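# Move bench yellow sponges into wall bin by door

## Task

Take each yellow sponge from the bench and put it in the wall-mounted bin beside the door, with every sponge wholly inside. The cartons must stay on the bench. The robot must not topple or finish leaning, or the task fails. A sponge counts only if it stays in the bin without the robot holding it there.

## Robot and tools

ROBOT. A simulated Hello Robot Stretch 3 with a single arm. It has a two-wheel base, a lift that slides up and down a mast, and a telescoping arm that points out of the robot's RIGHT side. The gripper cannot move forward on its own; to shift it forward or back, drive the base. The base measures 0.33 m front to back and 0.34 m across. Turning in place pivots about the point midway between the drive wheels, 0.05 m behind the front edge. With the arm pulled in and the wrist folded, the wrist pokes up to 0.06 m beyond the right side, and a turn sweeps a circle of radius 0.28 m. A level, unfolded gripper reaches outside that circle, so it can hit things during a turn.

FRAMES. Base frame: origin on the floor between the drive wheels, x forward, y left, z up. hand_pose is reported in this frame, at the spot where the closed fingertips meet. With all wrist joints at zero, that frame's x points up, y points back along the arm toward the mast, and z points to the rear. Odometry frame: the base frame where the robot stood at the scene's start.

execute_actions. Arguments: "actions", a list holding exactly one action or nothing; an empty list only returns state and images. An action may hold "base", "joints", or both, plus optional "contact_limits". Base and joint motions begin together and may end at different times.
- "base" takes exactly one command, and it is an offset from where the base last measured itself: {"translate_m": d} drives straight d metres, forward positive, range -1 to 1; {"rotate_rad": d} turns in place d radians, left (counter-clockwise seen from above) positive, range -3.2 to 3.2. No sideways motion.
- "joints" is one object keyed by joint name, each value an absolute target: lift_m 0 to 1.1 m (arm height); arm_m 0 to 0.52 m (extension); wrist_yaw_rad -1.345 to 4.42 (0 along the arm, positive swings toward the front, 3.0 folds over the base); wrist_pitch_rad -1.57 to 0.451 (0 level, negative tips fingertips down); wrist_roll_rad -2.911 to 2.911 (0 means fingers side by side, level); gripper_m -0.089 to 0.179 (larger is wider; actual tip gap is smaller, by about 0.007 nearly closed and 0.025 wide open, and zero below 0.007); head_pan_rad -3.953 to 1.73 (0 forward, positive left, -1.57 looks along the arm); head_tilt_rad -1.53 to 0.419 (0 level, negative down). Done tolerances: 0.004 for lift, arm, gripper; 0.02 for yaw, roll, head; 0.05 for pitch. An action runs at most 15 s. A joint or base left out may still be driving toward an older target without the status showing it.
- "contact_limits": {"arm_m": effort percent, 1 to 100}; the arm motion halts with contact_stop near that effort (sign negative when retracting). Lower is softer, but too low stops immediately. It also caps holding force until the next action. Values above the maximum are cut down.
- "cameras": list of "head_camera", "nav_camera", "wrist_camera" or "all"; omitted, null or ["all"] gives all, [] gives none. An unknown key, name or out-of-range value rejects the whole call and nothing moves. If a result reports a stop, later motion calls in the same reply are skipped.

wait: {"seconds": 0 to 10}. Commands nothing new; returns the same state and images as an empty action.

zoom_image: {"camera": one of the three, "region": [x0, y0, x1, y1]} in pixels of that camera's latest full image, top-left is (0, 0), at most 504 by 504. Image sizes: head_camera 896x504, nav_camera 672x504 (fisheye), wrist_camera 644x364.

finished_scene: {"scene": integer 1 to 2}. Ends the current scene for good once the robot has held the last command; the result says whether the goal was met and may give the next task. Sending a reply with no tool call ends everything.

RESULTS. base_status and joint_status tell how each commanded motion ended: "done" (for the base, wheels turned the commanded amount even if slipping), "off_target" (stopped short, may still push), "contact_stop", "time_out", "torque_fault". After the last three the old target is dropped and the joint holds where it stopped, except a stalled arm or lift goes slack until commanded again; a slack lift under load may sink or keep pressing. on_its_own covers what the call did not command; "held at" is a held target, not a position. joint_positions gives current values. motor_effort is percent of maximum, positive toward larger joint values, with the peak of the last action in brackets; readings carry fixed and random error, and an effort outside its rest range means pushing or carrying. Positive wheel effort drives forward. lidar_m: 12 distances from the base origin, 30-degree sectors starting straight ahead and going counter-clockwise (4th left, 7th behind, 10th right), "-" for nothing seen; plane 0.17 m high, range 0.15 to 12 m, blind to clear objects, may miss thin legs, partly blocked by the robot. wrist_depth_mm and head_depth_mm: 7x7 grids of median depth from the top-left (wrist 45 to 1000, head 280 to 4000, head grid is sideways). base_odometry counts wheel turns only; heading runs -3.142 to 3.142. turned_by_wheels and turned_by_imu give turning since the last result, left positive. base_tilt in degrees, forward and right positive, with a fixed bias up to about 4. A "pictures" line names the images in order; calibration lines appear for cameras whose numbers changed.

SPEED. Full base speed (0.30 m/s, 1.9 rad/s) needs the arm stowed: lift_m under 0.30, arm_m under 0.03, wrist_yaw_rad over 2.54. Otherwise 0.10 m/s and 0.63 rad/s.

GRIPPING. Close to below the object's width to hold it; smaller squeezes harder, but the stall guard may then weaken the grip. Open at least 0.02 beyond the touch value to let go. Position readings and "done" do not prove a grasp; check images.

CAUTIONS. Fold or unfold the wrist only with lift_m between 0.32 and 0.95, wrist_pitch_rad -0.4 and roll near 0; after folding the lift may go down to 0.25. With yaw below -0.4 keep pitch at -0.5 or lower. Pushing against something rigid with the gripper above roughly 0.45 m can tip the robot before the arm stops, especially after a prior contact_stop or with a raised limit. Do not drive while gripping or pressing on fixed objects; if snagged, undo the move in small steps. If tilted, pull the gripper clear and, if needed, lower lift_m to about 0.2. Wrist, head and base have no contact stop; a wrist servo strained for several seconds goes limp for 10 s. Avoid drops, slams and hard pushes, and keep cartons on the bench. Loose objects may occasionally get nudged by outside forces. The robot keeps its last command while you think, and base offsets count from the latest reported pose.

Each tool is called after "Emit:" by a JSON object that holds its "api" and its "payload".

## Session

Emit:
{"api": "execute_actions", "payload": {"actions": []}}

Scene clock: 0.00 s.
base_odometry: x=+0.000 y=+0.000 heading=+0.000 (m, m, rad; odometry frame)
turned_by_wheels: +0.000 (rad since the last result)
turned_by_imu: +0.000 (rad since the last result)
base_tilt: forward=-1.8 right=+1.0 (deg)
lidar_m: 0.90 1.45 2.23 0.83 0.70 0.69 0.77 1.87 1.88 1.67 1.40 0.80
head_depth_mm: 1432 1434 1422 1420 1417 1101 792 / 1554 1544 1554 1540 1546 1102 858 / 1677 1701 1701 1688 1681 1103 943 / 1758 1891 1890 1878 1836 1111 1051 / 1746 2124 2098 2113 2019 1207 1162 / 1753 2332 2399 2402 2336 1344 1342 / 1748 2522 2580 2557 2488 1551 1544
base_status: not commanded
joint_positions: lift_m=+0.451 arm_m=-0.002 wrist_yaw_rad=+2.839 wrist_pitch_rad=-0.366 wrist_roll_rad=-0.016 gripper_m=+0.037 head_pan_rad=+0.005 head_tilt_rad=-0.011
joint_status: not commanded
motor_effort: left_wheel=+0 right_wheel=+0 lift_m=+29 arm_m=-1 wrist_yaw_rad=+0 wrist_pitch_rad=+5 wrist_roll_rad=+0 gripper_m=+0 head_pan_rad=+0 head_tilt_rad=+2 (%)
hand_pose: x=+0.0474 y=+0.0769 z=+0.4754 quat_wxyz=(+0.232, +0.701, +0.025, +0.674) (m; base frame)
wrist_depth_mm: - - - - - - - / - 951 - - - - - / - 864 - - - - - / 636 948 - - - - - / 686 - 821 846 868 851 855 / 686 - 685 705 715 716 727 / 598 598 610 603 614 617 622
pictures: head_camera (sideways: a quarter turn clockwise sets it upright), nav_camera (sideways: a quarter turn counterclockwise sets it upright), wrist_camera
camera_calibration (this result's frames):
head_camera: T_world_to_cam=[[0.0315449, 0.0118949, -0.999432, 1.32089], [-0.0549385, 0.998438, 0.0101491, -0.0136212], [0.997991, 0.0545872, 0.0321491, -0.0920391], [0, 0, 0, 1]] pos_world=[0.0494386, 0.00291219, 1.32324]
nav_camera: T_world_to_cam=[[-0.038534, -0.024709, 0.998952, -1.25242], [0.0371248, -0.999039, -0.0232791, 0.0786818], [0.998567, 0.0361889, 0.0394143, -0.0946726], [0, 0, 0, 1]] pos_world=[0.0433552, 0.0510863, 1.25667]
wrist_camera: T_world_to_cam=[[0.965908, -0.257733, 0.0243987, -0.030103], [-0.126697, -0.552792, -0.823631, 0.466543], [0.225765, 0.792461, -0.566601, 0.365248], [0, 0, 0, 1]] pos_world=[0.00572621, -0.0393017, 0.591943]
Images, in order (width x height): head_camera 896x504, nav_camera 672x504, wrist_camera 644x364.

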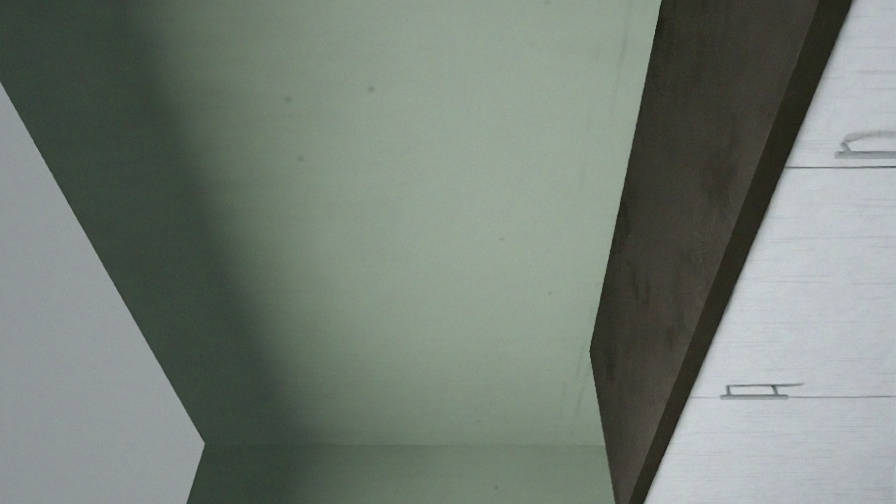

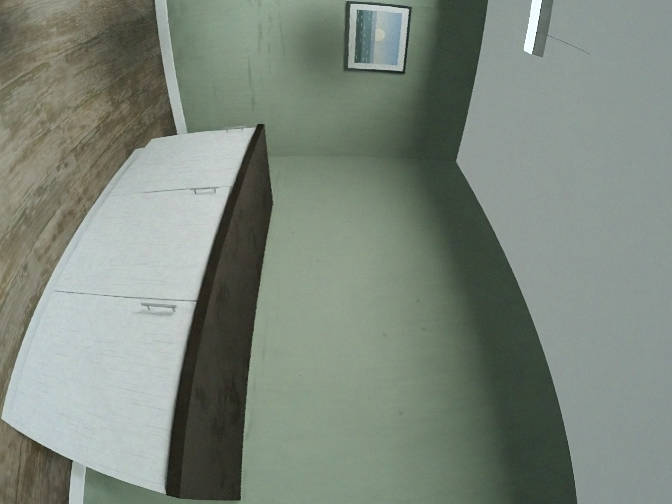

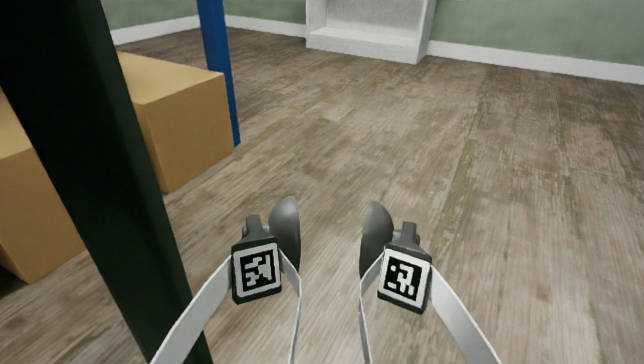

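Emit:
{"api": "execute_actions", "payload": {"actions": [{"base":{"rotate_rad":-2.27},"joints":{"lift_m":0.9,"wrist_pitch_rad":-0.4,"wrist_yaw_rad":0,"gripper_m":0.15,"head_pan_rad":-1.57,"head_tilt_rad":-0.6}}]}}

Scene clock: 10.63 s.
base_odometry: x=+0.000 y=+0.000 heading=-2.270 (m, m, rad; odometry frame)
turned_by_wheels: -2.270 (rad since the last result)
turned_by_imu: -2.310 (rad since the last result)
base_tilt: forward=-1.8 right=+0.9 (deg)
lidar_m: 1.88 1.92 1.44 0.80 0.84 1.15 2.22 0.97 0.72 0.69 0.72 2.05
head_depth_mm: 1944 1011 1016 787 1483 1198 - / 1944 1030 1024 796 1451 1160 - / 1957 1049 1028 804 1502 - - / 1974 1065 1032 809 1476 1173 1176 / 1970 1093 1041 814 1574 1188 1182 / 2001 2103 1049 819 1483 1221 1189 / 1985 2115 1051 826 1594 1192 1190
base_status: done
joint_positions: lift_m=+0.900 arm_m=-0.002 wrist_yaw_rad=+0.002 wrist_pitch_rad=-0.413 wrist_roll_rad=-0.016 gripper_m=+0.150 head_pan_rad=-1.563 head_tilt_rad=-0.593
joint_status: all done
motor_effort: left_wheel=+3(7) right_wheel=-2(5) lift_m=+36(38) arm_m=-1(2) wrist_yaw_rad=-2(6) wrist_pitch_rad=+4(4) wrist_roll_rad=+0(0) gripper_m=+1(79) head_pan_rad=-4(42) head_tilt_rad=-2(29) (%)
hand_pose: x=-0.0211 y=-0.3683 z=+0.9135 quat_wxyz=(+0.698, +0.147, -0.686, -0.144) (m; base frame)
wrist_depth_mm: 450 459 481 489 486 457 522 / - 505 498 476 476 464 460 / - - - - - - - / - - - - - - - / - - - - - - - / - - 896 909 888 - - / - 934 918 877 837 849 803
pictures: head_camera (sideways: a quarter turn clockwise sets it upright), nav_camera (sideways: a quarter turn counterclockwise sets it upright), wrist_camera
camera_calibration (this result's frames):
head_camera: T_world_to_cam=[[0.00775515, 0.522327, -0.85271, 1.1293], [0.998396, 0.0437836, 0.0358998, -0.0535532], [0.0560861, -0.85162, -0.52115, 0.63385], [0, 0, 0, 1]] pos_world=[0.00915918, -0.0477206, 1.29522]
nav_camera: T_world_to_cam=[[-0.0205807, -0.516266, 0.856181, -1.06593], [-0.999076, -0.0216884, -0.0370934, 0.102964], [0.0377192, -0.856154, -0.515343, 0.633236], [0, 0, 0, 1]] pos_world=[0.0570459, -0.00592535, 1.24279]
wrist_camera: T_world_to_cam=[[-0.998774, -0.0441429, 0.0224227, -0.0504136], [-0.0445457, 0.603491, -0.796125, 0.975037], [0.0216114, -0.796147, -0.604717, 0.42712], [0, 0, 0, 1]] pos_world=[-0.0161486, -0.250601, 1.03567]
Images, in order (width x height): head_camera 896x504, nav_camera 672x504, wrist_camera 644x364.

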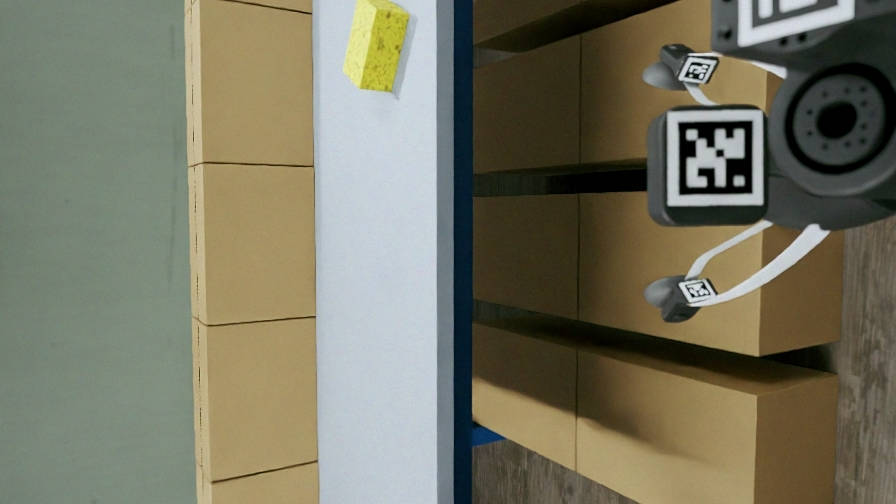

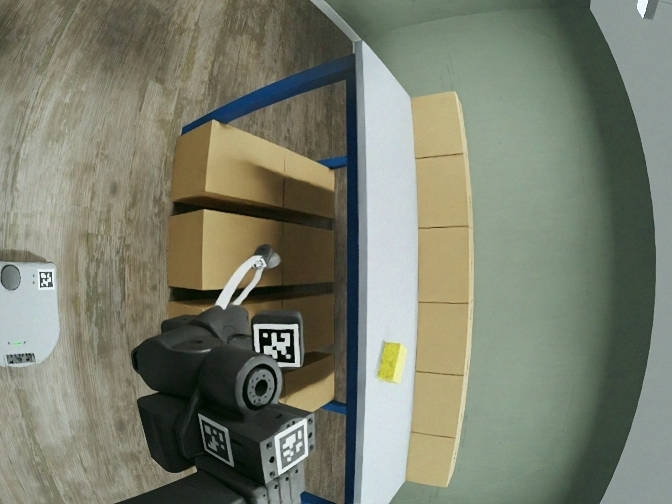

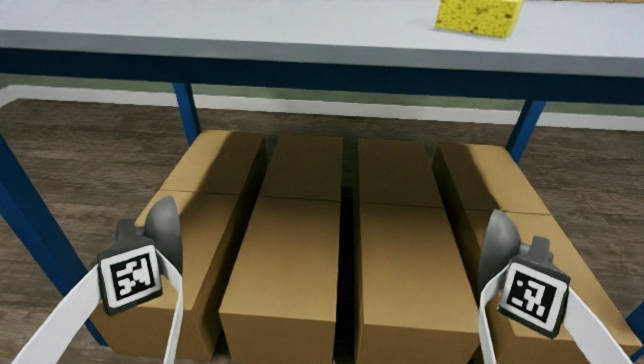

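Emit:
{"api": "execute_actions", "payload": {"actions": [{"base":{"translate_m":-0.09},"joints":{"lift_m":1.04,"wrist_pitch_rad":-0.5,"wrist_yaw_rad":-0.6,"gripper_m":0.175,"arm_m":0.49}}], "cameras": ["wrist_camera"]}}

Scene clock: 19.77 s.
base_odometry: x=+0.058 y=+0.069 heading=-2.270 (m, m, rad; odometry frame)
turned_by_wheels: +0.000 (rad since the last result)
turned_by_imu: -0.001 (rad since the last result)
base_tilt: forward=-1.8 right=+0.9 (deg)
lidar_m: 1.96 1.93 1.44 0.80 0.84 1.15 2.13 1.00 0.72 0.69 0.72 1.02
head_depth_mm: 1926 - 990 791 1488 1225 1163 / 1924 1008 973 790 1439 1168 1150 / 1953 - 982 803 1502 1201 1176 / 1975 1070 1029 806 1513 1218 1183 / 1974 1089 1038 815 1466 1180 1172 / 1981 2122 1045 818 1529 1215 1191 / 2009 2103 1053 823 1485 1192 1188
base_status: done
joint_positions: lift_m=+1.040 arm_m=+0.490 wrist_yaw_rad=-0.599 wrist_pitch_rad=-0.512 wrist_roll_rad=-0.016 gripper_m=+0.175 head_pan_rad=-1.563 head_tilt_rad=-0.593
joint_status: all done
motor_effort: left_wheel=+3(4) right_wheel=-2(5) lift_m=+37(39) arm_m=+3(0) wrist_yaw_rad=-2(5) wrist_pitch_rad=+4(3) wrist_roll_rad=+0(1) gripper_m=+0(81) head_pan_rad=-3(4) head_tilt_rad=-2(3) (%)
hand_pose: x=-0.1408 y=-0.8093 z=+1.0319 quat_wxyz=(+0.607, -0.027, -0.701, -0.373) (m; base frame)
wrist_depth_mm: 278 304 346 402 469 563 - / 298 332 381 446 515 552 571 / 325 356 404 430 436 439 440 / 338 352 354 356 360 363 371 / 304 311 304 308 310 320 316 / - 262 268 220 271 271 278 / 232 236 229 196 231 243 237
pictures: wrist_camera
camera_calibration (this result's frames):
wrist_camera: T_world_to_cam=[[-0.850213, 0.526127, 0.0181289, 0.294876], [0.346727, 0.585553, -0.73274, 1.30527], [-0.39613, -0.616699, -0.680267, 0.31461], [0, 0, 0, 1]] pos_world=[-0.0772369, -0.725425, 1.16509]
Images, in order (width x height): wrist_camera 644x364.

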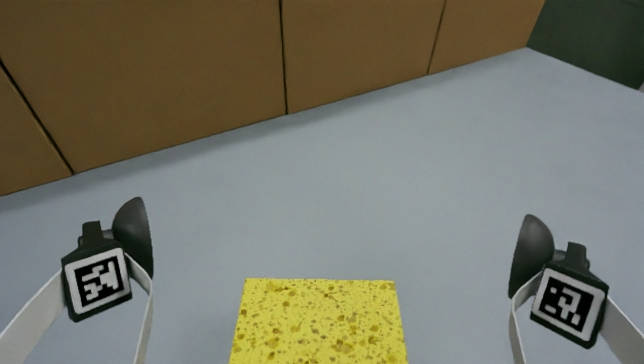

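Emit:
{"api": "execute_actions", "payload": {"actions": [{"base":{"translate_m":0.018},"joints":{"arm_m":0.479,"lift_m":1.0}}], "cameras": []}}

Emit:
{"api": "execute_actions", "payload": {"actions": [{"joints":{"lift_m":0.958}}], "cameras": ["wrist_camera"]}}

Scene clock: 21.97 s.
base_odometry: x=+0.046 y=+0.055 heading=-2.270 (m, m, rad; odometry frame)
turned_by_wheels: +0.000 (rad since the last result)
turned_by_imu: +0.000 (rad since the last result)
base_tilt: forward=-1.8 right=+1.0 (deg)
lidar_m: 1.94 1.93 1.44 0.80 0.84 1.15 2.15 0.99 0.71 0.69 0.72 1.02
head_depth_mm: 1931 2047 937 793 1487 1225 1165 / 1941 1535 974 794 1452 1168 1151 / 1965 2073 920 802 1506 1243 1178 / 1963 1066 1027 806 1515 1206 1180 / 1973 1083 1039 813 1475 1180 1177 / 1975 2081 1044 819 1516 1242 1192 / 2002 2100 1053 825 1493 1183 1197
base_status: done
joint_positions: lift_m=+1.000 arm_m=+0.479 wrist_yaw_rad=-0.599 wrist_pitch_rad=-0.512 wrist_roll_rad=-0.016 gripper_m=+0.175 head_pan_rad=-1.563 head_tilt_rad=-0.593
joint_status: all done
motor_effort: left_wheel=+2(7) right_wheel=-2(3) lift_m=+21(33) arm_m=-5(6) wrist_yaw_rad=-2(2) wrist_pitch_rad=+4(4) wrist_roll_rad=+1(0) gripper_m=+0(1) head_pan_rad=-3(4) head_tilt_rad=-2(2) (%)
hand_pose: x=-0.1408 y=-0.7991 z=+0.9925 quat_wxyz=(+0.607, -0.027, -0.701, -0.373) (m; base frame)
wrist_depth_mm: 287 315 354 408 481 565 - / 307 341 392 425 450 458 468 / 326 351 356 364 367 370 367 / 292 292 298 301 304 307 305 / 253 261 257 202 245 269 262 / - 222 219 177 183 229 234 / 195 198 195 183 192 205 200
pictures: none
No camera images: the call's "cameras" was empty. Leave "cameras" out to get every camera's image.

Scene clock: 23.17 s.
base_odometry: x=+0.046 y=+0.055 heading=-2.270 (m, m, rad; odometry frame)
turned_by_wheels: +0.000 (rad since the last result)
turned_by_imu: +0.000 (rad since the last result)
base_tilt: forward=-1.8 right=+1.0 (deg)
lidar_m: 1.95 1.92 1.44 0.80 0.83 1.15 2.15 0.99 0.71 0.69 0.72 1.02
head_depth_mm: 1945 1018 - 790 1485 1227 1171 / 1969 2088 972 794 1451 1165 1150 / 1967 2062 - 802 1501 1239 1177 / 1976 1060 1031 805 1507 1212 1182 / 1977 1085 1034 812 1467 1180 1174 / 2006 2095 1045 818 1536 1253 1192 / 2004 2109 1051 825 1491 1188 1198
base_status: not commanded
joint_positions: lift_m=+0.958 arm_m=+0.479 wrist_yaw_rad=-0.599 wrist_pitch_rad=-0.512 wrist_roll_rad=-0.016 gripper_m=+0.175 head_pan_rad=-1.563 head_tilt_rad=-0.593
joint_status: all done
motor_effort: left_wheel=+2(2) right_wheel=-2(2) lift_m=+21(20) arm_m=-5(6) wrist_yaw_rad=-3(2) wrist_pitch_rad=+4(4) wrist_roll_rad=+0(1) gripper_m=+0(0) head_pan_rad=-4(4) head_tilt_rad=-2(2) (%)
hand_pose: x=-0.1407 y=-0.7991 z=+0.9505 quat_wxyz=(+0.607, -0.027, -0.701, -0.373) (m; base frame)
wrist_depth_mm: 285 315 358 407 450 491 494 / 306 333 353 355 365 368 368 / 279 280 283 287 290 293 294 / 232 234 229 175 181 245 246 / 203 208 192 149 151 215 210 / - 176 170 145 145 182 186 / 156 159 159 160 160 161 159
pictures: wrist_camera
camera_calibration (this result's frames):
wrist_camera: T_world_to_cam=[[-0.850214, 0.526125, 0.0181235, 0.290963], [0.346776, 0.585626, -0.732659, 1.2396], [-0.396084, -0.616632, -0.680355, 0.265719], [0, 0, 0, 1]] pos_world=[-0.0772361, -0.715174, 1.08371]
Images, in order (width x height): wrist_camera 644x364.

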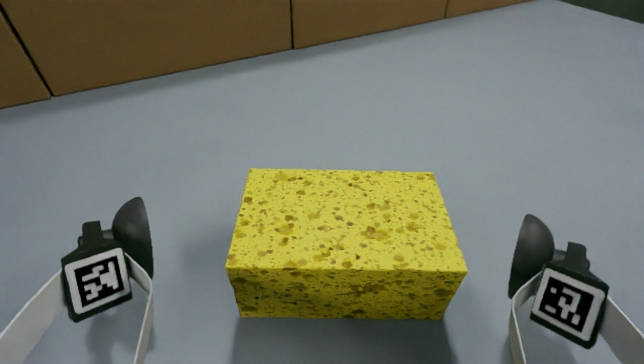

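Emit:
{"api": "execute_actions", "payload": {"actions": [{"base":{"translate_m":-0.01},"joints":{"arm_m":0.49}}], "cameras": []}}

Emit:
{"api": "execute_actions", "payload": {"actions": [{"joints":{"gripper_m":0.072,"head_pan_rad":0.9,"head_tilt_rad":-0.45}}]}}

Scene clock: 26.60 s.
base_odometry: x=+0.053 y=+0.063 heading=-2.269 (m, m, rad; odometry frame)
turned_by_wheels: +0.000 (rad since the last result)
turned_by_imu: +0.000 (rad since the last result)
base_tilt: forward=-1.8 right=+0.9 (deg)
lidar_m: 1.96 1.92 1.44 0.80 0.84 1.15 2.14 1.00 0.71 0.69 0.72 1.02
head_depth_mm: 1937 1015 - 790 1509 1200 1166 / 1939 2080 974 789 1448 1162 1153 / 1962 2053 - 803 1506 1203 1178 / 1961 1061 1027 813 1513 1216 1183 / 1989 1085 1035 810 1476 1184 1184 / 1980 2092 1045 818 1530 1257 1190 / 1997 2112 1057 825 1494 1182 1193
base_status: done
joint_positions: lift_m=+0.958 arm_m=+0.490 wrist_yaw_rad=-0.599 wrist_pitch_rad=-0.512 wrist_roll_rad=-0.016 gripper_m=+0.175 head_pan_rad=-1.563 head_tilt_rad=-0.593
joint_status: all done
motor_effort: left_wheel=+2(4) right_wheel=-2(6) lift_m=+21(21) arm_m=+4(1) wrist_yaw_rad=-2(3) wrist_pitch_rad=+4(4) wrist_roll_rad=+0(1) gripper_m=+0(0) head_pan_rad=-3(4) head_tilt_rad=-2(2) (%)
hand_pose: x=-0.1407 y=-0.8093 z=+0.9505 quat_wxyz=(+0.607, -0.027, -0.701, -0.373) (m; base frame)
wrist_depth_mm: 279 306 350 394 451 488 494 / 296 325 350 355 363 367 372 / 279 281 285 283 291 292 295 / 235 236 237 239 240 242 247 / 202 209 157 150 150 213 211 / - 176 133 131 132 182 186 / 156 158 153 150 149 161 160
pictures: none
No camera images: the call's "cameras" was empty. Leave "cameras" out to get every camera's image.

Scene clock: 28.37 s.
base_odometry: x=+0.053 y=+0.063 heading=-2.269 (m, m, rad; odometry frame)
turned_by_wheels: +0.000 (rad since the last result)
turned_by_imu: +0.000 (rad since the last result)
base_tilt: forward=-1.7 right=+1.1 (deg)
lidar_m: 1.95 1.92 1.44 0.80 0.84 1.15 2.14 1.00 0.71 0.69 0.72 1.02
head_depth_mm: 1777 1952 2164 2393 2146 1644 1336 / 1653 1808 1963 2137 2176 1662 1343 / 1528 1650 1768 1926 2051 1665 1350 / 1435 1533 1652 1702 1935 1675 1351 / 1348 1427 1533 1593 1789 1668 1354 / 1258 1349 1441 1534 1644 1673 1366 / 1190 1259 1344 1430 1530 1597 1369
base_status: not commanded
joint_positions: lift_m=+0.958 arm_m=+0.490 wrist_yaw_rad=-0.599 wrist_pitch_rad=-0.512 wrist_roll_rad=-0.016 gripper_m=+0.073 head_pan_rad=+0.893 head_tilt_rad=-0.458
joint_status: all done
motor_effort: left_wheel=+2(2) right_wheel=-2(2) lift_m=+20(21) arm_m=+4(3) wrist_yaw_rad=-1(2) wrist_pitch_rad=+4(4) wrist_roll_rad=+0(0) gripper_m=-15(88) head_pan_rad=+3(42) head_tilt_rad=+4(14) (%)
hand_pose: x=-0.1407 y=-0.8093 z=+0.9505 quat_wxyz=(+0.607, -0.027, -0.701, -0.373) (m; base frame)
wrist_depth_mm: 279 304 345 395 446 483 499 / 295 323 353 358 360 365 374 / 279 280 285 288 291 294 294 / 234 237 238 239 241 246 245 / 201 202 147 149 149 212 211 / 177 177 130 130 132 188 184 / 159 158 153 150 149 159 164
pictures: head_camera (sideways: a quarter turn clockwise sets it upright), nav_camera (sideways: a quarter turn counterclockwise sets it upright), wrist_camera
camera_calibration (this result's frames):
head_camera: T_world_to_cam=[[-0.262113, -0.306728, -0.914994, 1.21219], [-0.803298, 0.594784, 0.0307298, -0.0358379], [0.534798, 0.743068, -0.402294, 0.476274], [0, 0, 0, 1]] pos_world=[0.0342311, 0.0392244, 1.30185]
nav_camera: T_world_to_cam=[[0.267945, 0.293597, 0.917609, -1.14782], [0.79006, -0.612037, -0.0348737, 0.0891665], [0.551372, 0.73431, -0.395951, 0.474748], [0, 0, 0, 1]] pos_world=[-0.0246564, 0.042958, 1.24434]
wrist_camera: T_world_to_cam=[[-0.850213, 0.526126, 0.0181259, 0.296357], [0.346779, 0.585632, -0.732653, 1.2456], [-0.396083, -0.616625, -0.680361, 0.259406], [0, 0, 0, 1]] pos_world=[-0.0772361, -0.72543, 1.08371]
Images, in order (width x height): head_camera 896x504, nav_camera 672x504, wrist_camera 644x364.

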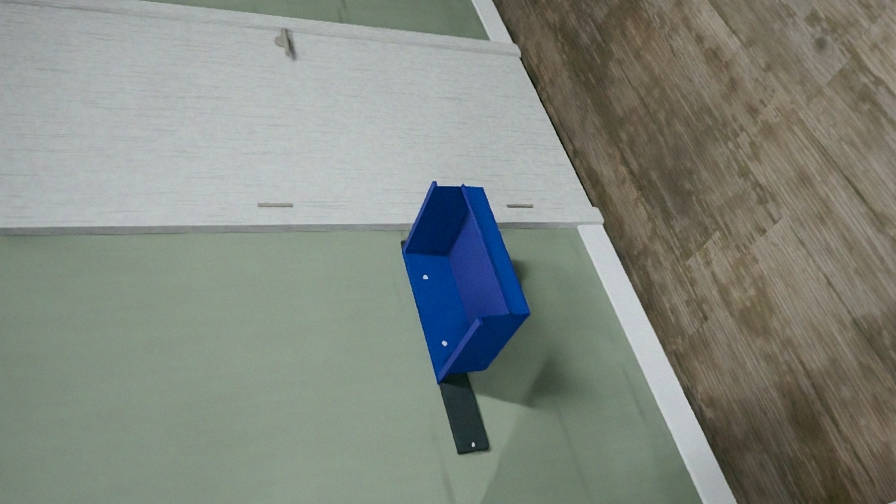

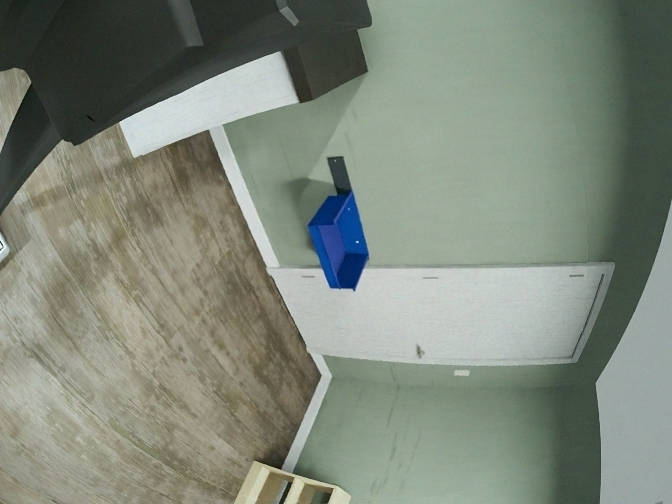

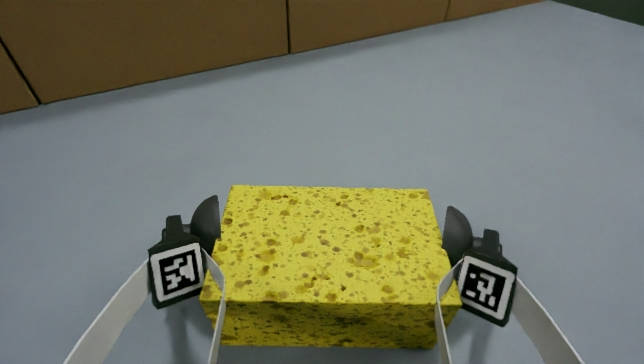

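Emit:
{"api": "execute_actions", "payload": {"actions": [{"joints":{"lift_m":0.99}}], "cameras": []}}

Emit:
{"api": "execute_actions", "payload": {"actions": [{"base":{"rotate_rad":0.59},"joints":{"arm_m":0.3,"wrist_yaw_rad":0}}], "cameras": ["wrist_camera"]}}

Emit:
{"api": "execute_actions", "payload": {"actions": [{"base":{"translate_m":0.98},"joints":{"lift_m":0.76,"arm_m":0.0,"head_pan_rad":-1.57,"head_tilt_rad":-0.75}}], "cameras": []}}

Emit:
{"api": "execute_actions", "payload": {"actions": [{"base":{"rotate_rad":2.5}}], "cameras": ["wrist_camera","head_camera"]}}

Scene clock: 32.17 s.
base_odometry: x=+0.053 y=+0.063 heading=-2.269 (m, m, rad; odometry frame)
turned_by_wheels: +0.000 (rad since the last result)
turned_by_imu: +0.000 (rad since the last result)
base_tilt: forward=-1.8 right=+1.0 (deg)
lidar_m: 1.96 1.93 1.44 0.80 0.84 1.15 2.14 1.00 0.71 0.69 0.72 1.02
head_depth_mm: 1794 1971 2167 2401 2140 1658 1342 / 1655 1783 1975 2169 2140 1646 1344 / 1531 1661 1773 1929 2074 1662 1343 / 1435 1526 1649 1688 1933 1670 1349 / 1352 1439 1537 1587 1777 1667 1358 / 1264 1337 1426 1527 1646 1683 1363 / 1193 1255 1337 1430 1526 1589 1364
base_status: not commanded
joint_positions: lift_m=+0.990 arm_m=+0.490 wrist_yaw_rad=-0.599 wrist_pitch_rad=-0.513 wrist_roll_rad=-0.016 gripper_m=+0.073 head_pan_rad=+0.893 head_tilt_rad=-0.458
joint_status: all done
motor_effort: left_wheel=+2(2) right_wheel=-2(2) lift_m=+36(37) arm_m=+4(4) wrist_yaw_rad=-2(2) wrist_pitch_rad=+4(4) wrist_roll_rad=+0(0) gripper_m=-15(15) head_pan_rad=+3(4) head_tilt_rad=+4(4) (%)
hand_pose: x=-0.1407 y=-0.8092 z=+0.9817 quat_wxyz=(+0.606, -0.027, -0.701, -0.374) (m; base frame)
wrist_depth_mm: 279 308 345 394 466 534 - / 295 338 378 408 430 431 432 / 313 335 337 343 343 347 348 / 278 282 281 285 288 288 290 / 239 241 148 149 150 251 250 / 210 211 130 131 132 224 218 / 188 187 182 150 149 189 195
pictures: none
No camera images: the call's "cameras" was empty. Leave "cameras" out to get every camera's image.

Scene clock: 34.80 s.
base_odometry: x=+0.053 y=+0.063 heading=-1.680 (m, m, rad; odometry frame)
turned_by_wheels: +0.590 (rad since the last result)
turned_by_imu: +0.600 (rad since the last result)
base_tilt: forward=-1.8 right=+1.0 (deg)
lidar_m: 1.80 1.42 0.80 0.85 1.24 2.15 0.91 0.70 0.69 0.74 2.12 1.96
head_depth_mm: 1168 1251 1362 1464 1610 1645 1339 / 1164 1252 1354 1466 1613 1661 1341 / 1158 1247 1345 1454 1595 1656 1353 / 1160 1244 1325 957 894 994 1115 / 1156 1240 1314 961 893 986 1107 / 1145 1234 1313 970 889 989 1102 / 1145 1225 1322 978 884 979 1090
base_status: done
joint_positions: lift_m=+0.990 arm_m=+0.300 wrist_yaw_rad=+0.000 wrist_pitch_rad=-0.513 wrist_roll_rad=-0.016 gripper_m=+0.073 head_pan_rad=+0.893 head_tilt_rad=-0.458
joint_status: all done
motor_effort: left_wheel=-3(9) right_wheel=+1(6) lift_m=+36(36) arm_m=-5(7) wrist_yaw_rad=+0(6) wrist_pitch_rad=+5(4) wrist_roll_rad=+0(0) gripper_m=-14(15) head_pan_rad=+3(4) head_tilt_rad=+3(4) (%)
hand_pose: x=-0.0216 y=-0.6567 z=+0.9816 quat_wxyz=(+0.690, +0.181, -0.678, -0.178) (m; base frame)
wrist_depth_mm: - - - 560 574 512 461 / - - 440 421 429 432 437 / - - 561 354 344 346 352 / - - 643 404 297 290 290 / - - 147 149 150 262 252 / - - 130 131 132 925 247 / - - - 150 150 814 833
pictures: wrist_camera
camera_calibration (this result's frames):
wrist_camera: T_world_to_cam=[[-0.998868, -0.0439984, 0.0180693, -0.0607894], [-0.0431981, 0.680173, -0.731778, 1.19053], [0.0199068, -0.73173, -0.681304, 0.356148], [0, 0, 0, 1]] pos_world=[-0.0163818, -0.551835, 1.11494]
Images, in order (width x height): wrist_camera 644x364.

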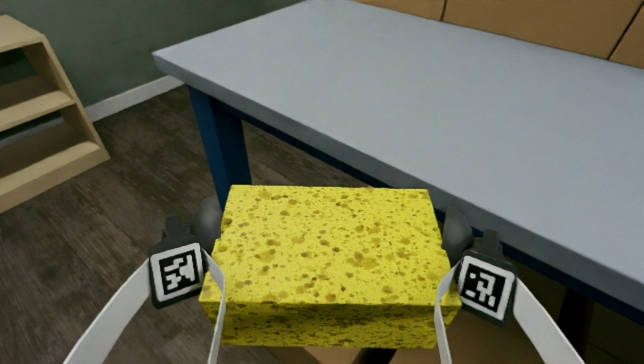

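Scene clock: 46.03 s.
base_odometry: x=-0.054 y=-0.911 heading=-1.680 (m, m, rad; odometry frame)
turned_by_wheels: +0.000 (rad since the last result)
turned_by_imu: +0.000 (rad since the last result)
base_tilt: forward=-1.8 right=+1.0 (deg)
lidar_m: 1.07 0.85 0.83 0.89 0.78 1.39 1.64 1.27 1.26 1.81 1.15 1.16
head_depth_mm: 2537 2834 2498 1937 1590 1319 - / 2685 3003 2520 1937 1591 1308 - / 2446 2823 2578 1947 1588 572 - / 2161 2381 2336 1970 1601 1286 1160 / 1912 1991 1938 1925 1600 1352 1164 / 1720 1821 1699 1763 1605 1360 1169 / 1557 1687 1532 1638 1576 1361 1169
base_status: done
joint_positions: lift_m=+0.760 arm_m=+0.000 wrist_yaw_rad=+0.000 wrist_pitch_rad=-0.514 wrist_roll_rad=-0.016 gripper_m=+0.073 head_pan_rad=-1.563 head_tilt_rad=-0.741
joint_status: all done
motor_effort: left_wheel=-4(6) right_wheel=+1(5) lift_m=+21(33) arm_m=-5(8) wrist_yaw_rad=+0(1) wrist_pitch_rad=+5(5) wrist_roll_rad=+0(0) gripper_m=-15(15) head_pan_rad=-3(41) head_tilt_rad=-3(19) (%)
hand_pose: x=-0.0216 y=-0.3566 z=+0.7520 quat_wxyz=(+0.689, +0.181, -0.678, -0.179) (m; base frame)
wrist_depth_mm: 840 - - - - - - / - - - - - - - / 923 - - - - - - / - - - - - - 976 / - - 148 149 150 - - / 932 954 130 131 132 - 981 / 830 847 818 149 149 842 865
pictures: none
No camera images: the call's "cameras" was empty. Leave "cameras" out to get every camera's image.

Scene clock: 50.93 s.
base_odometry: x=-0.054 y=-0.911 heading=+0.820 (m, m, rad; odometry frame)
turned_by_wheels: +2.500 (rad since the last result)
turned_by_imu: +2.542 (rad since the last result)
base_tilt: forward=-1.8 right=+1.0 (deg)
lidar_m: 0.89 1.81 1.30 1.25 1.81 1.39 1.15 1.19 0.85 0.84 0.86 0.78
head_depth_mm: 679 764 857 997 1189 1332 - / 683 769 880 956 886 1307 - / 682 769 880 990 910 573 - / 685 772 882 996 909 1281 1155 / 684 772 880 985 893 1350 1166 / 688 776 885 994 1237 1358 1168 / 688 773 884 1037 1247 1351 1165
base_status: done
joint_positions: lift_m=+0.760 arm_m=+0.000 wrist_yaw_rad=+0.000 wrist_pitch_rad=-0.514 wrist_roll_rad=-0.016 gripper_m=+0.073 head_pan_rad=-1.563 head_tilt_rad=-0.741
joint_status: not commanded
motor_effort: left_wheel=-3(9) right_wheel=+1(5) lift_m=+21(21) arm_m=-5(5) wrist_yaw_rad=+0(1) wrist_pitch_rad=+5(5) wrist_roll_rad=+0(0) gripper_m=-15(14) head_pan_rad=-4(4) head_tilt_rad=-3(3) (%)
hand_pose: x=-0.0216 y=-0.3566 z=+0.7520 quat_wxyz=(+0.689, +0.181, -0.678, -0.179) (m; base frame)
wrist_depth_mm: 578 553 548 560 537 539 513 / 643 591 592 605 562 568 576 / 735 450 529 528 519 645 644 / 826 814 399 380 398 748 746 / 922 963 148 149 150 859 878 / 899 931 130 132 132 956 954 / 819 851 810 150 149 854 888
pictures: head_camera (sideways: a quarter turn clockwise sets it upright), wrist_camera
camera_calibration (this result's frames):
head_camera: T_world_to_cam=[[0.00676698, 0.642621, -0.766154, 1.01647], [0.998435, 0.0381909, 0.0408517, -0.0599928], [0.0555122, -0.765231, -0.641357, 0.790238], [0, 0, 0, 1]] pos_world=[0.00915267, -0.0461959, 1.28804]
wrist_camera: T_world_to_cam=[[-0.998868, -0.0440195, 0.0180293, -0.0434126], [-0.0432039, 0.68093, -0.731073, 0.818109], [0.0199047, -0.731024, -0.682061, 0.420178], [0, 0, 0, 1]] pos_world=[-0.0163815, -0.251826, 0.885467]
Images, in order (width x height): head_camera 896x504, wrist_camera 644x364.

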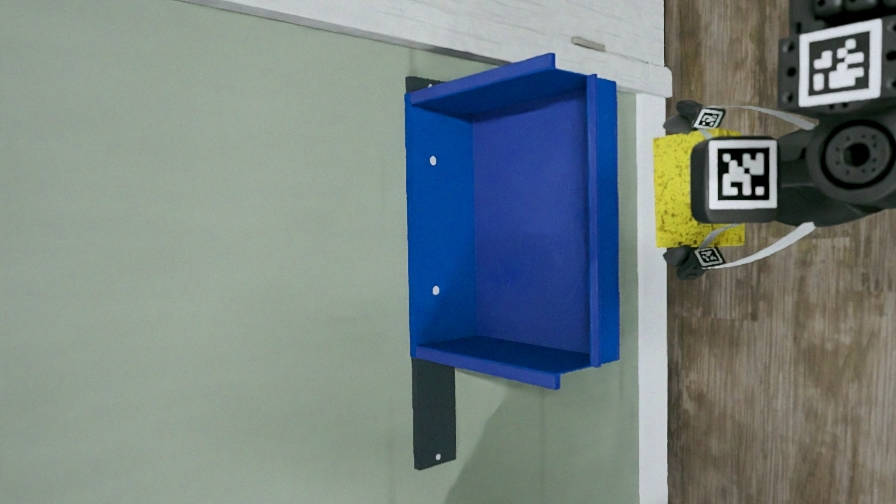

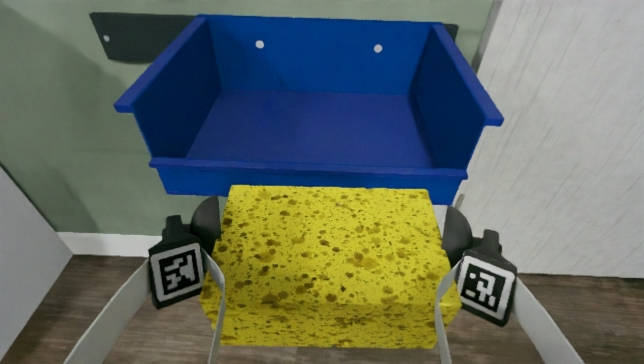

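Emit:
{"api": "execute_actions", "payload": {"actions": [{"base":{"translate_m":-0.03},"joints":{"lift_m":0.705,"arm_m":0.39}}], "cameras": ["wrist_camera"]}}

Scene clock: 56.20 s.
base_odometry: x=-0.074 y=-0.933 heading=+0.820 (m, m, rad; odometry frame)
turned_by_wheels: +0.000 (rad since the last result)
turned_by_imu: -0.001 (rad since the last result)
base_tilt: forward=-1.8 right=+1.0 (deg)
lidar_m: 0.89 1.81 1.31 1.26 1.79 1.37 1.12 1.18 0.84 0.84 0.86 0.81
head_depth_mm: 682 753 858 978 1168 - - / 681 769 877 - 880 1328 1151 / 684 768 880 - 909 1338 1149 / 683 772 879 986 915 1345 1163 / 688 774 886 1001 924 1351 1161 / 686 773 883 984 1144 1359 1166 / 686 773 889 1017 1244 1355 1171
base_status: done
joint_positions: lift_m=+0.705 arm_m=+0.390 wrist_yaw_rad=+0.000 wrist_pitch_rad=-0.515 wrist_roll_rad=-0.016 gripper_m=+0.073 head_pan_rad=-1.563 head_tilt_rad=-0.741
joint_status: all done
motor_effort: left_wheel=-3(9) right_wheel=+2(2) lift_m=+21(21) arm_m=+4(7) wrist_yaw_rad=+1(0) wrist_pitch_rad=+5(5) wrist_roll_rad=+0(0) gripper_m=-15(14) head_pan_rad=-4(4) head_tilt_rad=-3(3) (%)
hand_pose: x=-0.0216 y=-0.7458 z=+0.6970 quat_wxyz=(+0.689, +0.181, -0.678, -0.179) (m; base frame)
wrist_depth_mm: 194 193 189 187 186 185 182 / 217 214 212 211 207 204 204 / 229 228 225 226 221 223 224 / 258 254 243 234 236 225 240 / 290 291 148 149 150 207 170 / 270 271 130 131 132 187 148 / 240 241 231 150 149 233 143
pictures: wrist_camera
camera_calibration (this result's frames):
wrist_camera: T_world_to_cam=[[-0.998868, -0.0440253, 0.0180142, -0.0595455], [-0.0432035, 0.681181, -0.73084, 1.04288], [0.0199045, -0.730791, -0.682312, 0.0984508], [0, 0, 0, 1]] pos_world=[-0.0163815, -0.641067, 0.830427]
Images, in order (width x height): wrist_camera 644x364.

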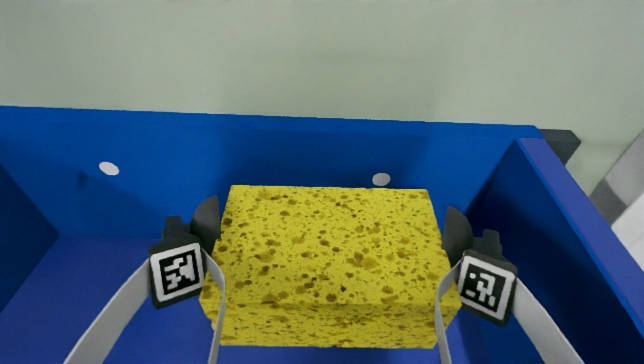

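Emit:
{"api": "execute_actions", "payload": {"actions": [{"joints":{"lift_m":0.625}}], "cameras": []}}

Emit:
{"api": "execute_actions", "payload": {"actions": [{"joints":{"gripper_m":0.142}}], "cameras": ["wrist_camera"]}}

Emit:
{"api": "execute_actions", "payload": {"actions": [{"joints":{"lift_m":0.69,"arm_m":0.0,"wrist_pitch_rad":-0.4,"head_pan_rad":1.5,"head_tilt_rad":-0.5}}], "cameras": ["wrist_camera","nav_camera"]}}

Scene clock: 64.97 s.
base_odometry: x=-0.074 y=-0.933 heading=+0.820 (m, m, rad; odometry frame)
turned_by_wheels: +0.000 (rad since the last result)
turned_by_imu: +0.000 (rad since the last result)
base_tilt: forward=-1.8 right=+1.0 (deg)
lidar_m: 0.89 1.81 1.30 1.26 1.79 1.37 1.12 1.18 0.84 0.83 0.86 0.81
head_depth_mm: 683 758 859 984 1187 1331 - / 683 769 878 972 879 1325 1139 / 684 767 880 961 833 1330 1151 / 684 772 884 988 906 1344 1151 / 689 772 883 1002 915 1356 1145 / 686 774 882 986 1141 1356 1166 / 688 774 885 1018 1251 1355 1168
base_status: not commanded
joint_positions: lift_m=+0.625 arm_m=+0.390 wrist_yaw_rad=+0.000 wrist_pitch_rad=-0.515 wrist_roll_rad=-0.016 gripper_m=+0.073 head_pan_rad=-1.563 head_tilt_rad=-0.741
joint_status: all done
motor_effort: left_wheel=-4(4) right_wheel=+2(1) lift_m=+21(22) arm_m=+3(4) wrist_yaw_rad=+0(0) wrist_pitch_rad=+5(5) wrist_roll_rad=+0(0) gripper_m=-15(15) head_pan_rad=-4(4) head_tilt_rad=-3(3) (%)
hand_pose: x=-0.0216 y=-0.7458 z=+0.6170 quat_wxyz=(+0.689, +0.181, -0.678, -0.179) (m; base frame)
wrist_depth_mm: 178 176 173 172 171 170 158 / 198 196 193 192 189 187 151 / 224 223 219 216 212 207 150 / 240 240 239 234 234 224 149 / 207 209 148 149 150 207 147 / 183 183 130 131 132 185 146 / 167 164 158 150 149 164 142
pictures: none
No camera images: the call's "cameras" was empty. Leave "cameras" out to get every camera's image.

Scene clock: 66.17 s.
base_odometry: x=-0.074 y=-0.933 heading=+0.820 (m, m, rad; odometry frame)
turned_by_wheels: +0.000 (rad since the last result)
turned_by_imu: +0.000 (rad since the last result)
base_tilt: forward=-1.9 right=+0.9 (deg)
lidar_m: 0.89 1.81 1.30 1.26 1.80 1.37 1.12 1.19 0.84 0.83 0.86 0.81
head_depth_mm: 682 752 861 984 1177 1342 - / 683 767 879 973 878 1305 1138 / 682 770 884 962 832 1336 1150 / 684 772 881 987 909 1337 1163 / 687 776 886 1002 919 1357 1165 / 686 774 885 989 1139 1352 1166 / 685 775 887 1019 1240 1363 1170
base_status: not commanded
joint_positions: lift_m=+0.625 arm_m=+0.390 wrist_yaw_rad=+0.000 wrist_pitch_rad=-0.515 wrist_roll_rad=-0.016 gripper_m=+0.142 head_pan_rad=-1.563 head_tilt_rad=-0.741
joint_status: all done
motor_effort: left_wheel=-3(3) right_wheel=+2(2) lift_m=+21(21) arm_m=+3(3) wrist_yaw_rad=+1(0) wrist_pitch_rad=+5(5) wrist_roll_rad=+0(0) gripper_m=+0(85) head_pan_rad=-4(4) head_tilt_rad=-3(3) (%)
hand_pose: x=-0.0216 y=-0.7458 z=+0.6170 quat_wxyz=(+0.689, +0.181, -0.678, -0.179) (m; base frame)
wrist_depth_mm: 177 176 175 172 170 169 158 / 198 197 193 193 190 187 151 / 223 222 218 216 214 207 150 / 241 242 237 240 238 224 149 / 207 214 164 155 161 207 148 / 183 - 139 137 137 - 144 / - 164 149 145 149 167 136
pictures: wrist_camera
camera_calibration (this result's frames):
wrist_camera: T_world_to_cam=[[-0.998868, -0.0440243, 0.0180142, -0.058104], [-0.0432029, 0.681181, -0.73084, 0.984418], [0.0199038, -0.730791, -0.682311, 0.0438642], [0, 0, 0, 1]] pos_world=[-0.0163816, -0.641069, 0.750427]
Images, in order (width x height): wrist_camera 644x364.

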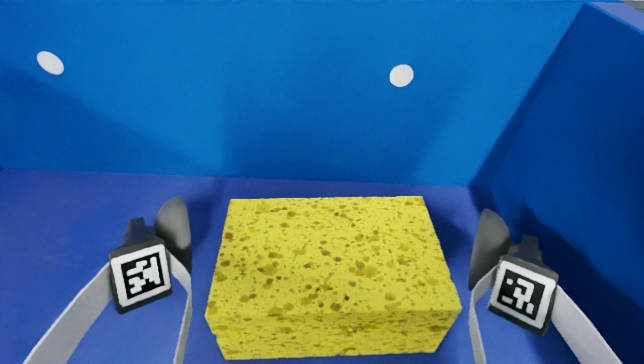

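Scene clock: 70.23 s.
base_odometry: x=-0.074 y=-0.933 heading=+0.820 (m, m, rad; odometry frame)
turned_by_wheels: +0.000 (rad since the last result)
turned_by_imu: +0.000 (rad since the last result)
base_tilt: forward=-1.8 right=+0.9 (deg)
lidar_m: 0.89 1.81 1.30 1.25 1.79 1.37 1.12 1.19 0.84 0.83 0.86 0.81
head_depth_mm: 2484 2608 1486 2211 1591 1575 1295 / 2500 2552 1495 2216 1667 1581 1295 / 2463 2620 1517 2233 1609 1595 1304 / 2421 2597 1544 2250 1885 1587 1309 / 2416 2629 2894 2849 2057 1607 1310 / 2394 2611 2827 2841 2058 1606 1314 / 2385 2601 2799 2909 2038 1606 1353
base_status: not commanded
joint_positions: lift_m=+0.690 arm_m=+0.000 wrist_yaw_rad=+0.000 wrist_pitch_rad=-0.423 wrist_roll_rad=-0.016 gripper_m=+0.142 head_pan_rad=+1.493 head_tilt_rad=-0.507
joint_status: all done
motor_effort: left_wheel=-3(3) right_wheel=+2(1) lift_m=+36(39) arm_m=-5(8) wrist_yaw_rad=+0(1) wrist_pitch_rad=+8(9) wrist_roll_rad=+0(0) gripper_m=+0(1) head_pan_rad=+4(41) head_tilt_rad=+3(19) (%)
hand_pose: x=-0.0216 y=-0.3691 z=+0.7013 quat_wxyz=(+0.697, +0.150, -0.686, -0.148) (m; base frame)
wrist_depth_mm: 551 534 530 533 524 517 506 / 600 407 568 567 515 553 555 / 678 406 488 483 452 621 616 / 767 740 382 373 372 684 687 / 865 838 848 825 812 779 761 / 907 - 905 919 893 - 882 / 817 817 831 825 826 844 845
pictures: nav_camera (sideways: a quarter turn counterclockwise sets it upright), wrist_camera
camera_calibration (this result's frames):
nav_camera: T_world_to_cam=[[0.0587646, 0.43817, 0.896969, -1.11962], [0.997523, -0.060573, -0.0357624, 0.0890557], [0.0386621, 0.896849, -0.440645, 0.536034], [0, 0, 0, 1]] pos_world=[-0.0437655, 0.0152358, 1.24365]
wrist_camera: T_world_to_cam=[[-0.998864, -0.0422596, 0.0220171, -0.0451866], [-0.0432813, 0.611321, -0.790198, 0.805327], [0.0199339, -0.790253, -0.612456, 0.305729], [0, 0, 0, 1]] pos_world=[-0.016374, -0.25262, 0.824608]
Images, in order (width x height): nav_camera 672x504, wrist_camera 644x364.

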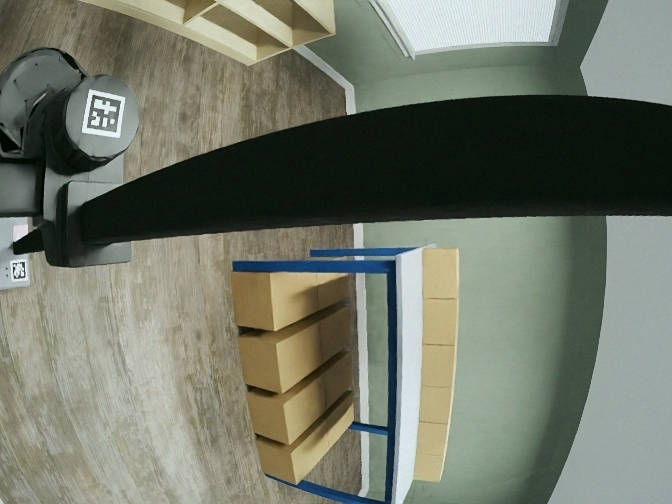

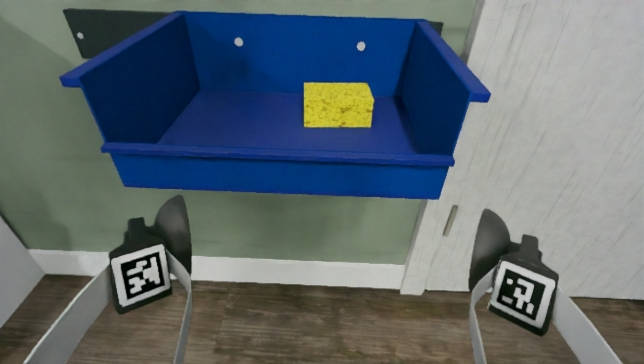

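Emit:
{"api": "execute_actions", "payload": {"actions": [{"base":{"rotate_rad":1.75},"joints":{"wrist_yaw_rad":2.8,"lift_m":0.29,"gripper_m":0.03,"head_pan_rad":-0.3}}], "cameras": []}}

Emit:
{"api": "execute_actions", "payload": {"actions": [{"base":{"translate_m":1.0}}], "cameras": ["nav_camera"]}}

Scene clock: 76.30 s.
base_odometry: x=-0.074 y=-0.933 heading=+2.570 (m, m, rad; odometry frame)
turned_by_wheels: +1.750 (rad since the last result)
turned_by_imu: +1.779 (rad since the last result)
base_tilt: forward=-1.8 right=+0.9 (deg)
lidar_m: 1.27 1.37 1.12 1.52 1.00 0.84 0.84 0.92 0.81 3.08 1.53 1.26
head_depth_mm: 2520 2611 1491 2200 1610 1571 1295 / 2513 2598 1500 2224 1670 1586 1283 / 2450 2607 1515 2237 1612 1596 1295 / 2442 2570 1535 2166 1748 1595 1302 / 2413 2603 2835 2826 2040 1601 1306 / 2383 2620 2832 2858 2067 1605 1305 / 2375 2595 2785 2890 2074 1607 1318
base_status: done
joint_positions: lift_m=+0.290 arm_m=+0.000 wrist_yaw_rad=+2.798 wrist_pitch_rad=-0.422 wrist_roll_rad=-0.016 gripper_m=+0.030 head_pan_rad=-0.293 head_tilt_rad=-0.507
joint_status: all done
motor_effort: left_wheel=-4(8) right_wheel=+1(4) lift_m=+21(33) arm_m=-5(5) wrist_yaw_rad=+3(5) wrist_pitch_rad=+8(8) wrist_roll_rad=+0(0) gripper_m=+0(83) head_pan_rad=-4(41) head_tilt_rad=+3(3) (%)
hand_pose: x=+0.0542 y=+0.0654 z=+0.3020 quat_wxyz=(+0.265, +0.701, +0.030, +0.662) (m; base frame)
wrist_depth_mm: - - - - - - - / - - - - - - - / - 837 824 834 852 859 867 / 647 661 663 679 667 678 696 / 555 - 567 561 577 573 579 / 473 - - 488 502 491 496 / - - - 428 430 431 434
pictures: none
No camera images: the call's "cameras" was empty. Leave "cameras" out to get every camera's image.

Scene clock: 81.37 s.
base_odometry: x=-0.915 y=-0.392 heading=+2.570 (m, m, rad; odometry frame)
turned_by_wheels: +0.000 (rad since the last result)
turned_by_imu: +0.001 (rad since the last result)
base_tilt: forward=-1.8 right=+0.9 (deg)
lidar_m: 1.93 1.66 1.03 0.95 1.49 1.81 1.79 1.55 2.13 0.63 0.38 0.54
head_depth_mm: 1659 1786 722 695 651 1248 1028 / 1639 1786 1886 801 1953 1294 1207 / 1621 1768 1908 2063 1885 1493 1301 / 1607 1737 1902 2104 2028 1589 1304 / 1600 1734 1892 2060 2061 1596 1307 / 1575 1717 1865 2030 2058 1616 1310 / 1569 1713 1844 2014 2065 1619 1310
base_status: done
joint_positions: lift_m=+0.290 arm_m=+0.000 wrist_yaw_rad=+2.798 wrist_pitch_rad=-0.422 wrist_roll_rad=-0.016 gripper_m=+0.030 head_pan_rad=-0.293 head_tilt_rad=-0.506
joint_status: not commanded
motor_effort: left_wheel=-3(9) right_wheel=+1(6) lift_m=+21(21) arm_m=-5(5) wrist_yaw_rad=+2(3) wrist_pitch_rad=+8(8) wrist_roll_rad=+0(0) gripper_m=+0(0) head_pan_rad=-4(3) head_tilt_rad=+3(3) (%)
hand_pose: x=+0.0541 y=+0.0654 z=+0.3020 quat_wxyz=(+0.264, +0.701, +0.030, +0.662) (m; base frame)
wrist_depth_mm: - - - - - - - / - 923 973 - - - - / - 816 822 837 843 877 875 / 651 665 672 684 686 690 704 / 560 - 568 565 580 585 584 / 483 - - 487 495 490 498 / - - - 432 429 435 433
pictures: nav_camera (sideways: a quarter turn counterclockwise sets it upright)
camera_calibration (this result's frames):
nav_camera: T_world_to_cam=[[0.41469, -0.150722, 0.897394, -1.12234], [-0.272143, -0.961593, -0.0357458, 0.0967792], [0.868315, -0.229396, -0.439781, 0.529849], [0, 0, 0, 1]] pos_world=[0.0316858, 0.045446, 1.24366]
Images, in order (width x height): nav_camera 672x504.

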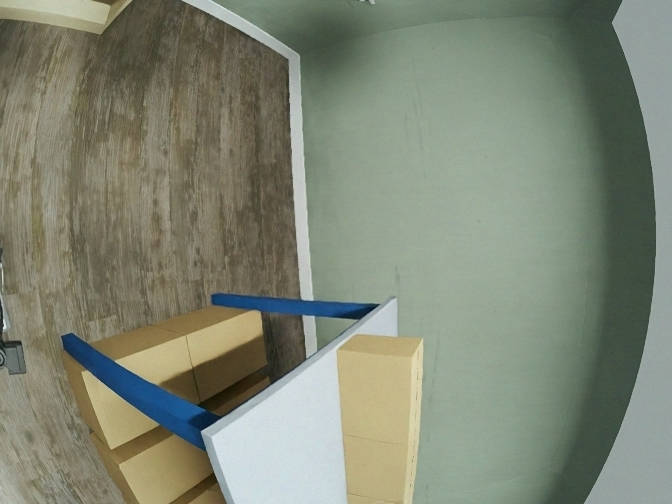

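Emit:
{"api": "execute_actions", "payload": {"actions": [{"base":{"translate_m":1.0},"joints":{"head_pan_rad":-1.9,"head_tilt_rad":-0.4}}], "cameras": ["head_camera","nav_camera"]}}

Scene clock: 87.67 s.
base_odometry: x=-1.756 y=+0.149 heading=+2.570 (m, m, rad; odometry frame)
turned_by_wheels: +0.000 (rad since the last result)
turned_by_imu: +0.001 (rad since the last result)
base_tilt: forward=-1.8 right=+1.0 (deg)
lidar_m: 0.95 1.05 1.19 1.18 1.17 1.39 2.66 0.59 0.48 0.44 1.17 0.96
head_depth_mm: 3159 3330 3551 562 501 492 1151 / 3048 3299 3291 667 640 525 1139 / 3021 3234 1179 931 706 527 1126 / 2995 3193 1695 1069 710 530 1111 / 2980 3220 3337 1082 711 532 1104 / 2966 3191 3290 1085 719 533 572 / 2974 3136 3381 3376 798 534 503
base_status: done
joint_positions: lift_m=+0.290 arm_m=+0.000 wrist_yaw_rad=+2.798 wrist_pitch_rad=-0.422 wrist_roll_rad=-0.016 gripper_m=+0.030 head_pan_rad=-1.893 head_tilt_rad=-0.409
joint_status: all done
motor_effort: left_wheel=-4(10) right_wheel=+2(6) lift_m=+21(21) arm_m=-5(5) wrist_yaw_rad=+3(3) wrist_pitch_rad=+8(8) wrist_roll_rad=+0(0) gripper_m=+0(1) head_pan_rad=-4(42) head_tilt_rad=+4(10) (%)
hand_pose: x=+0.0541 y=+0.0654 z=+0.3020 quat_wxyz=(+0.264, +0.701, +0.030, +0.662) (m; base frame)
wrist_depth_mm: - - - - - - 973 / - - - - - - 982 / - 817 837 852 837 879 877 / 633 655 674 684 675 699 683 / 550 - 563 562 585 585 581 / 481 - - 492 500 493 497 / - - - 432 424 432 439
pictures: head_camera (sideways: a quarter turn clockwise sets it upright), nav_camera (sideways: a quarter turn counterclockwise sets it upright)
camera_calibration (this result's frames):
head_camera: T_world_to_cam=[[0.124315, 0.335455, -0.933818, 1.2344], [0.960681, -0.276171, 0.0286818, -0.0439339], [-0.248272, -0.900666, -0.356597, 0.421583], [0, 0, 0, 1]] pos_world=[-0.00658005, -0.0465132, 1.3043]
nav_camera: T_world_to_cam=[[-0.134319, -0.325065, 0.936104, -1.16951], [-0.954358, 0.296736, -0.0338957, 0.0985365], [-0.266758, -0.897931, -0.350085, 0.42005], [0, 0, 0, 1]] pos_world=[0.0490037, -0.0322287, 1.24517]
Images, in order (width x height): head_camera 896x504, nav_camera 672x504.

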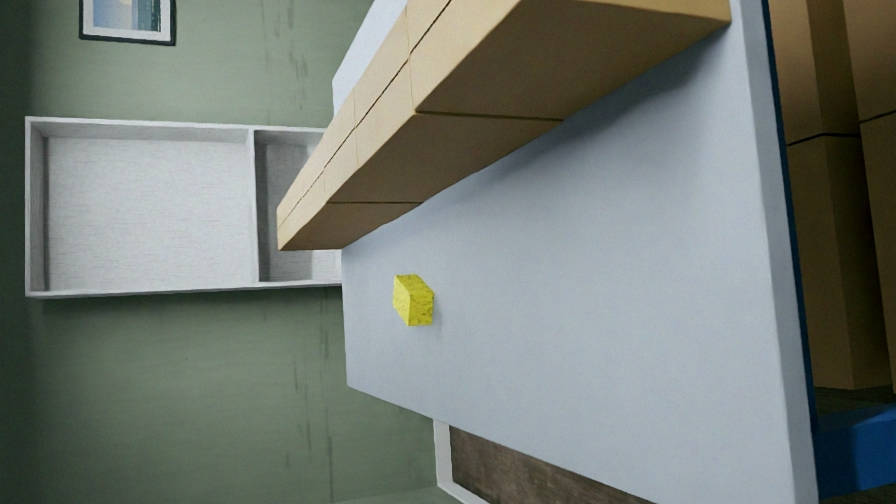

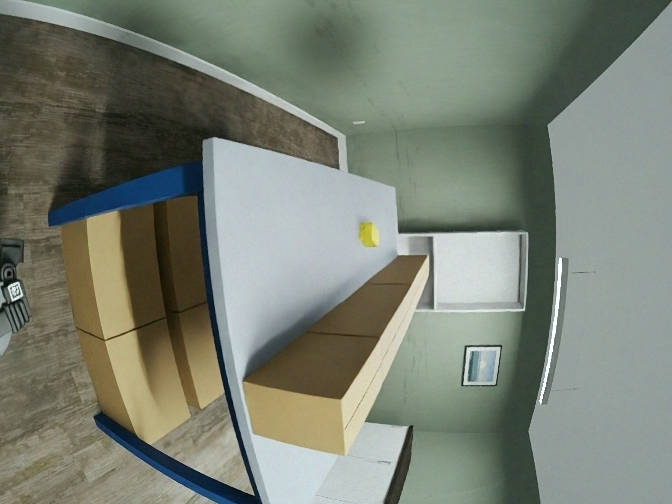

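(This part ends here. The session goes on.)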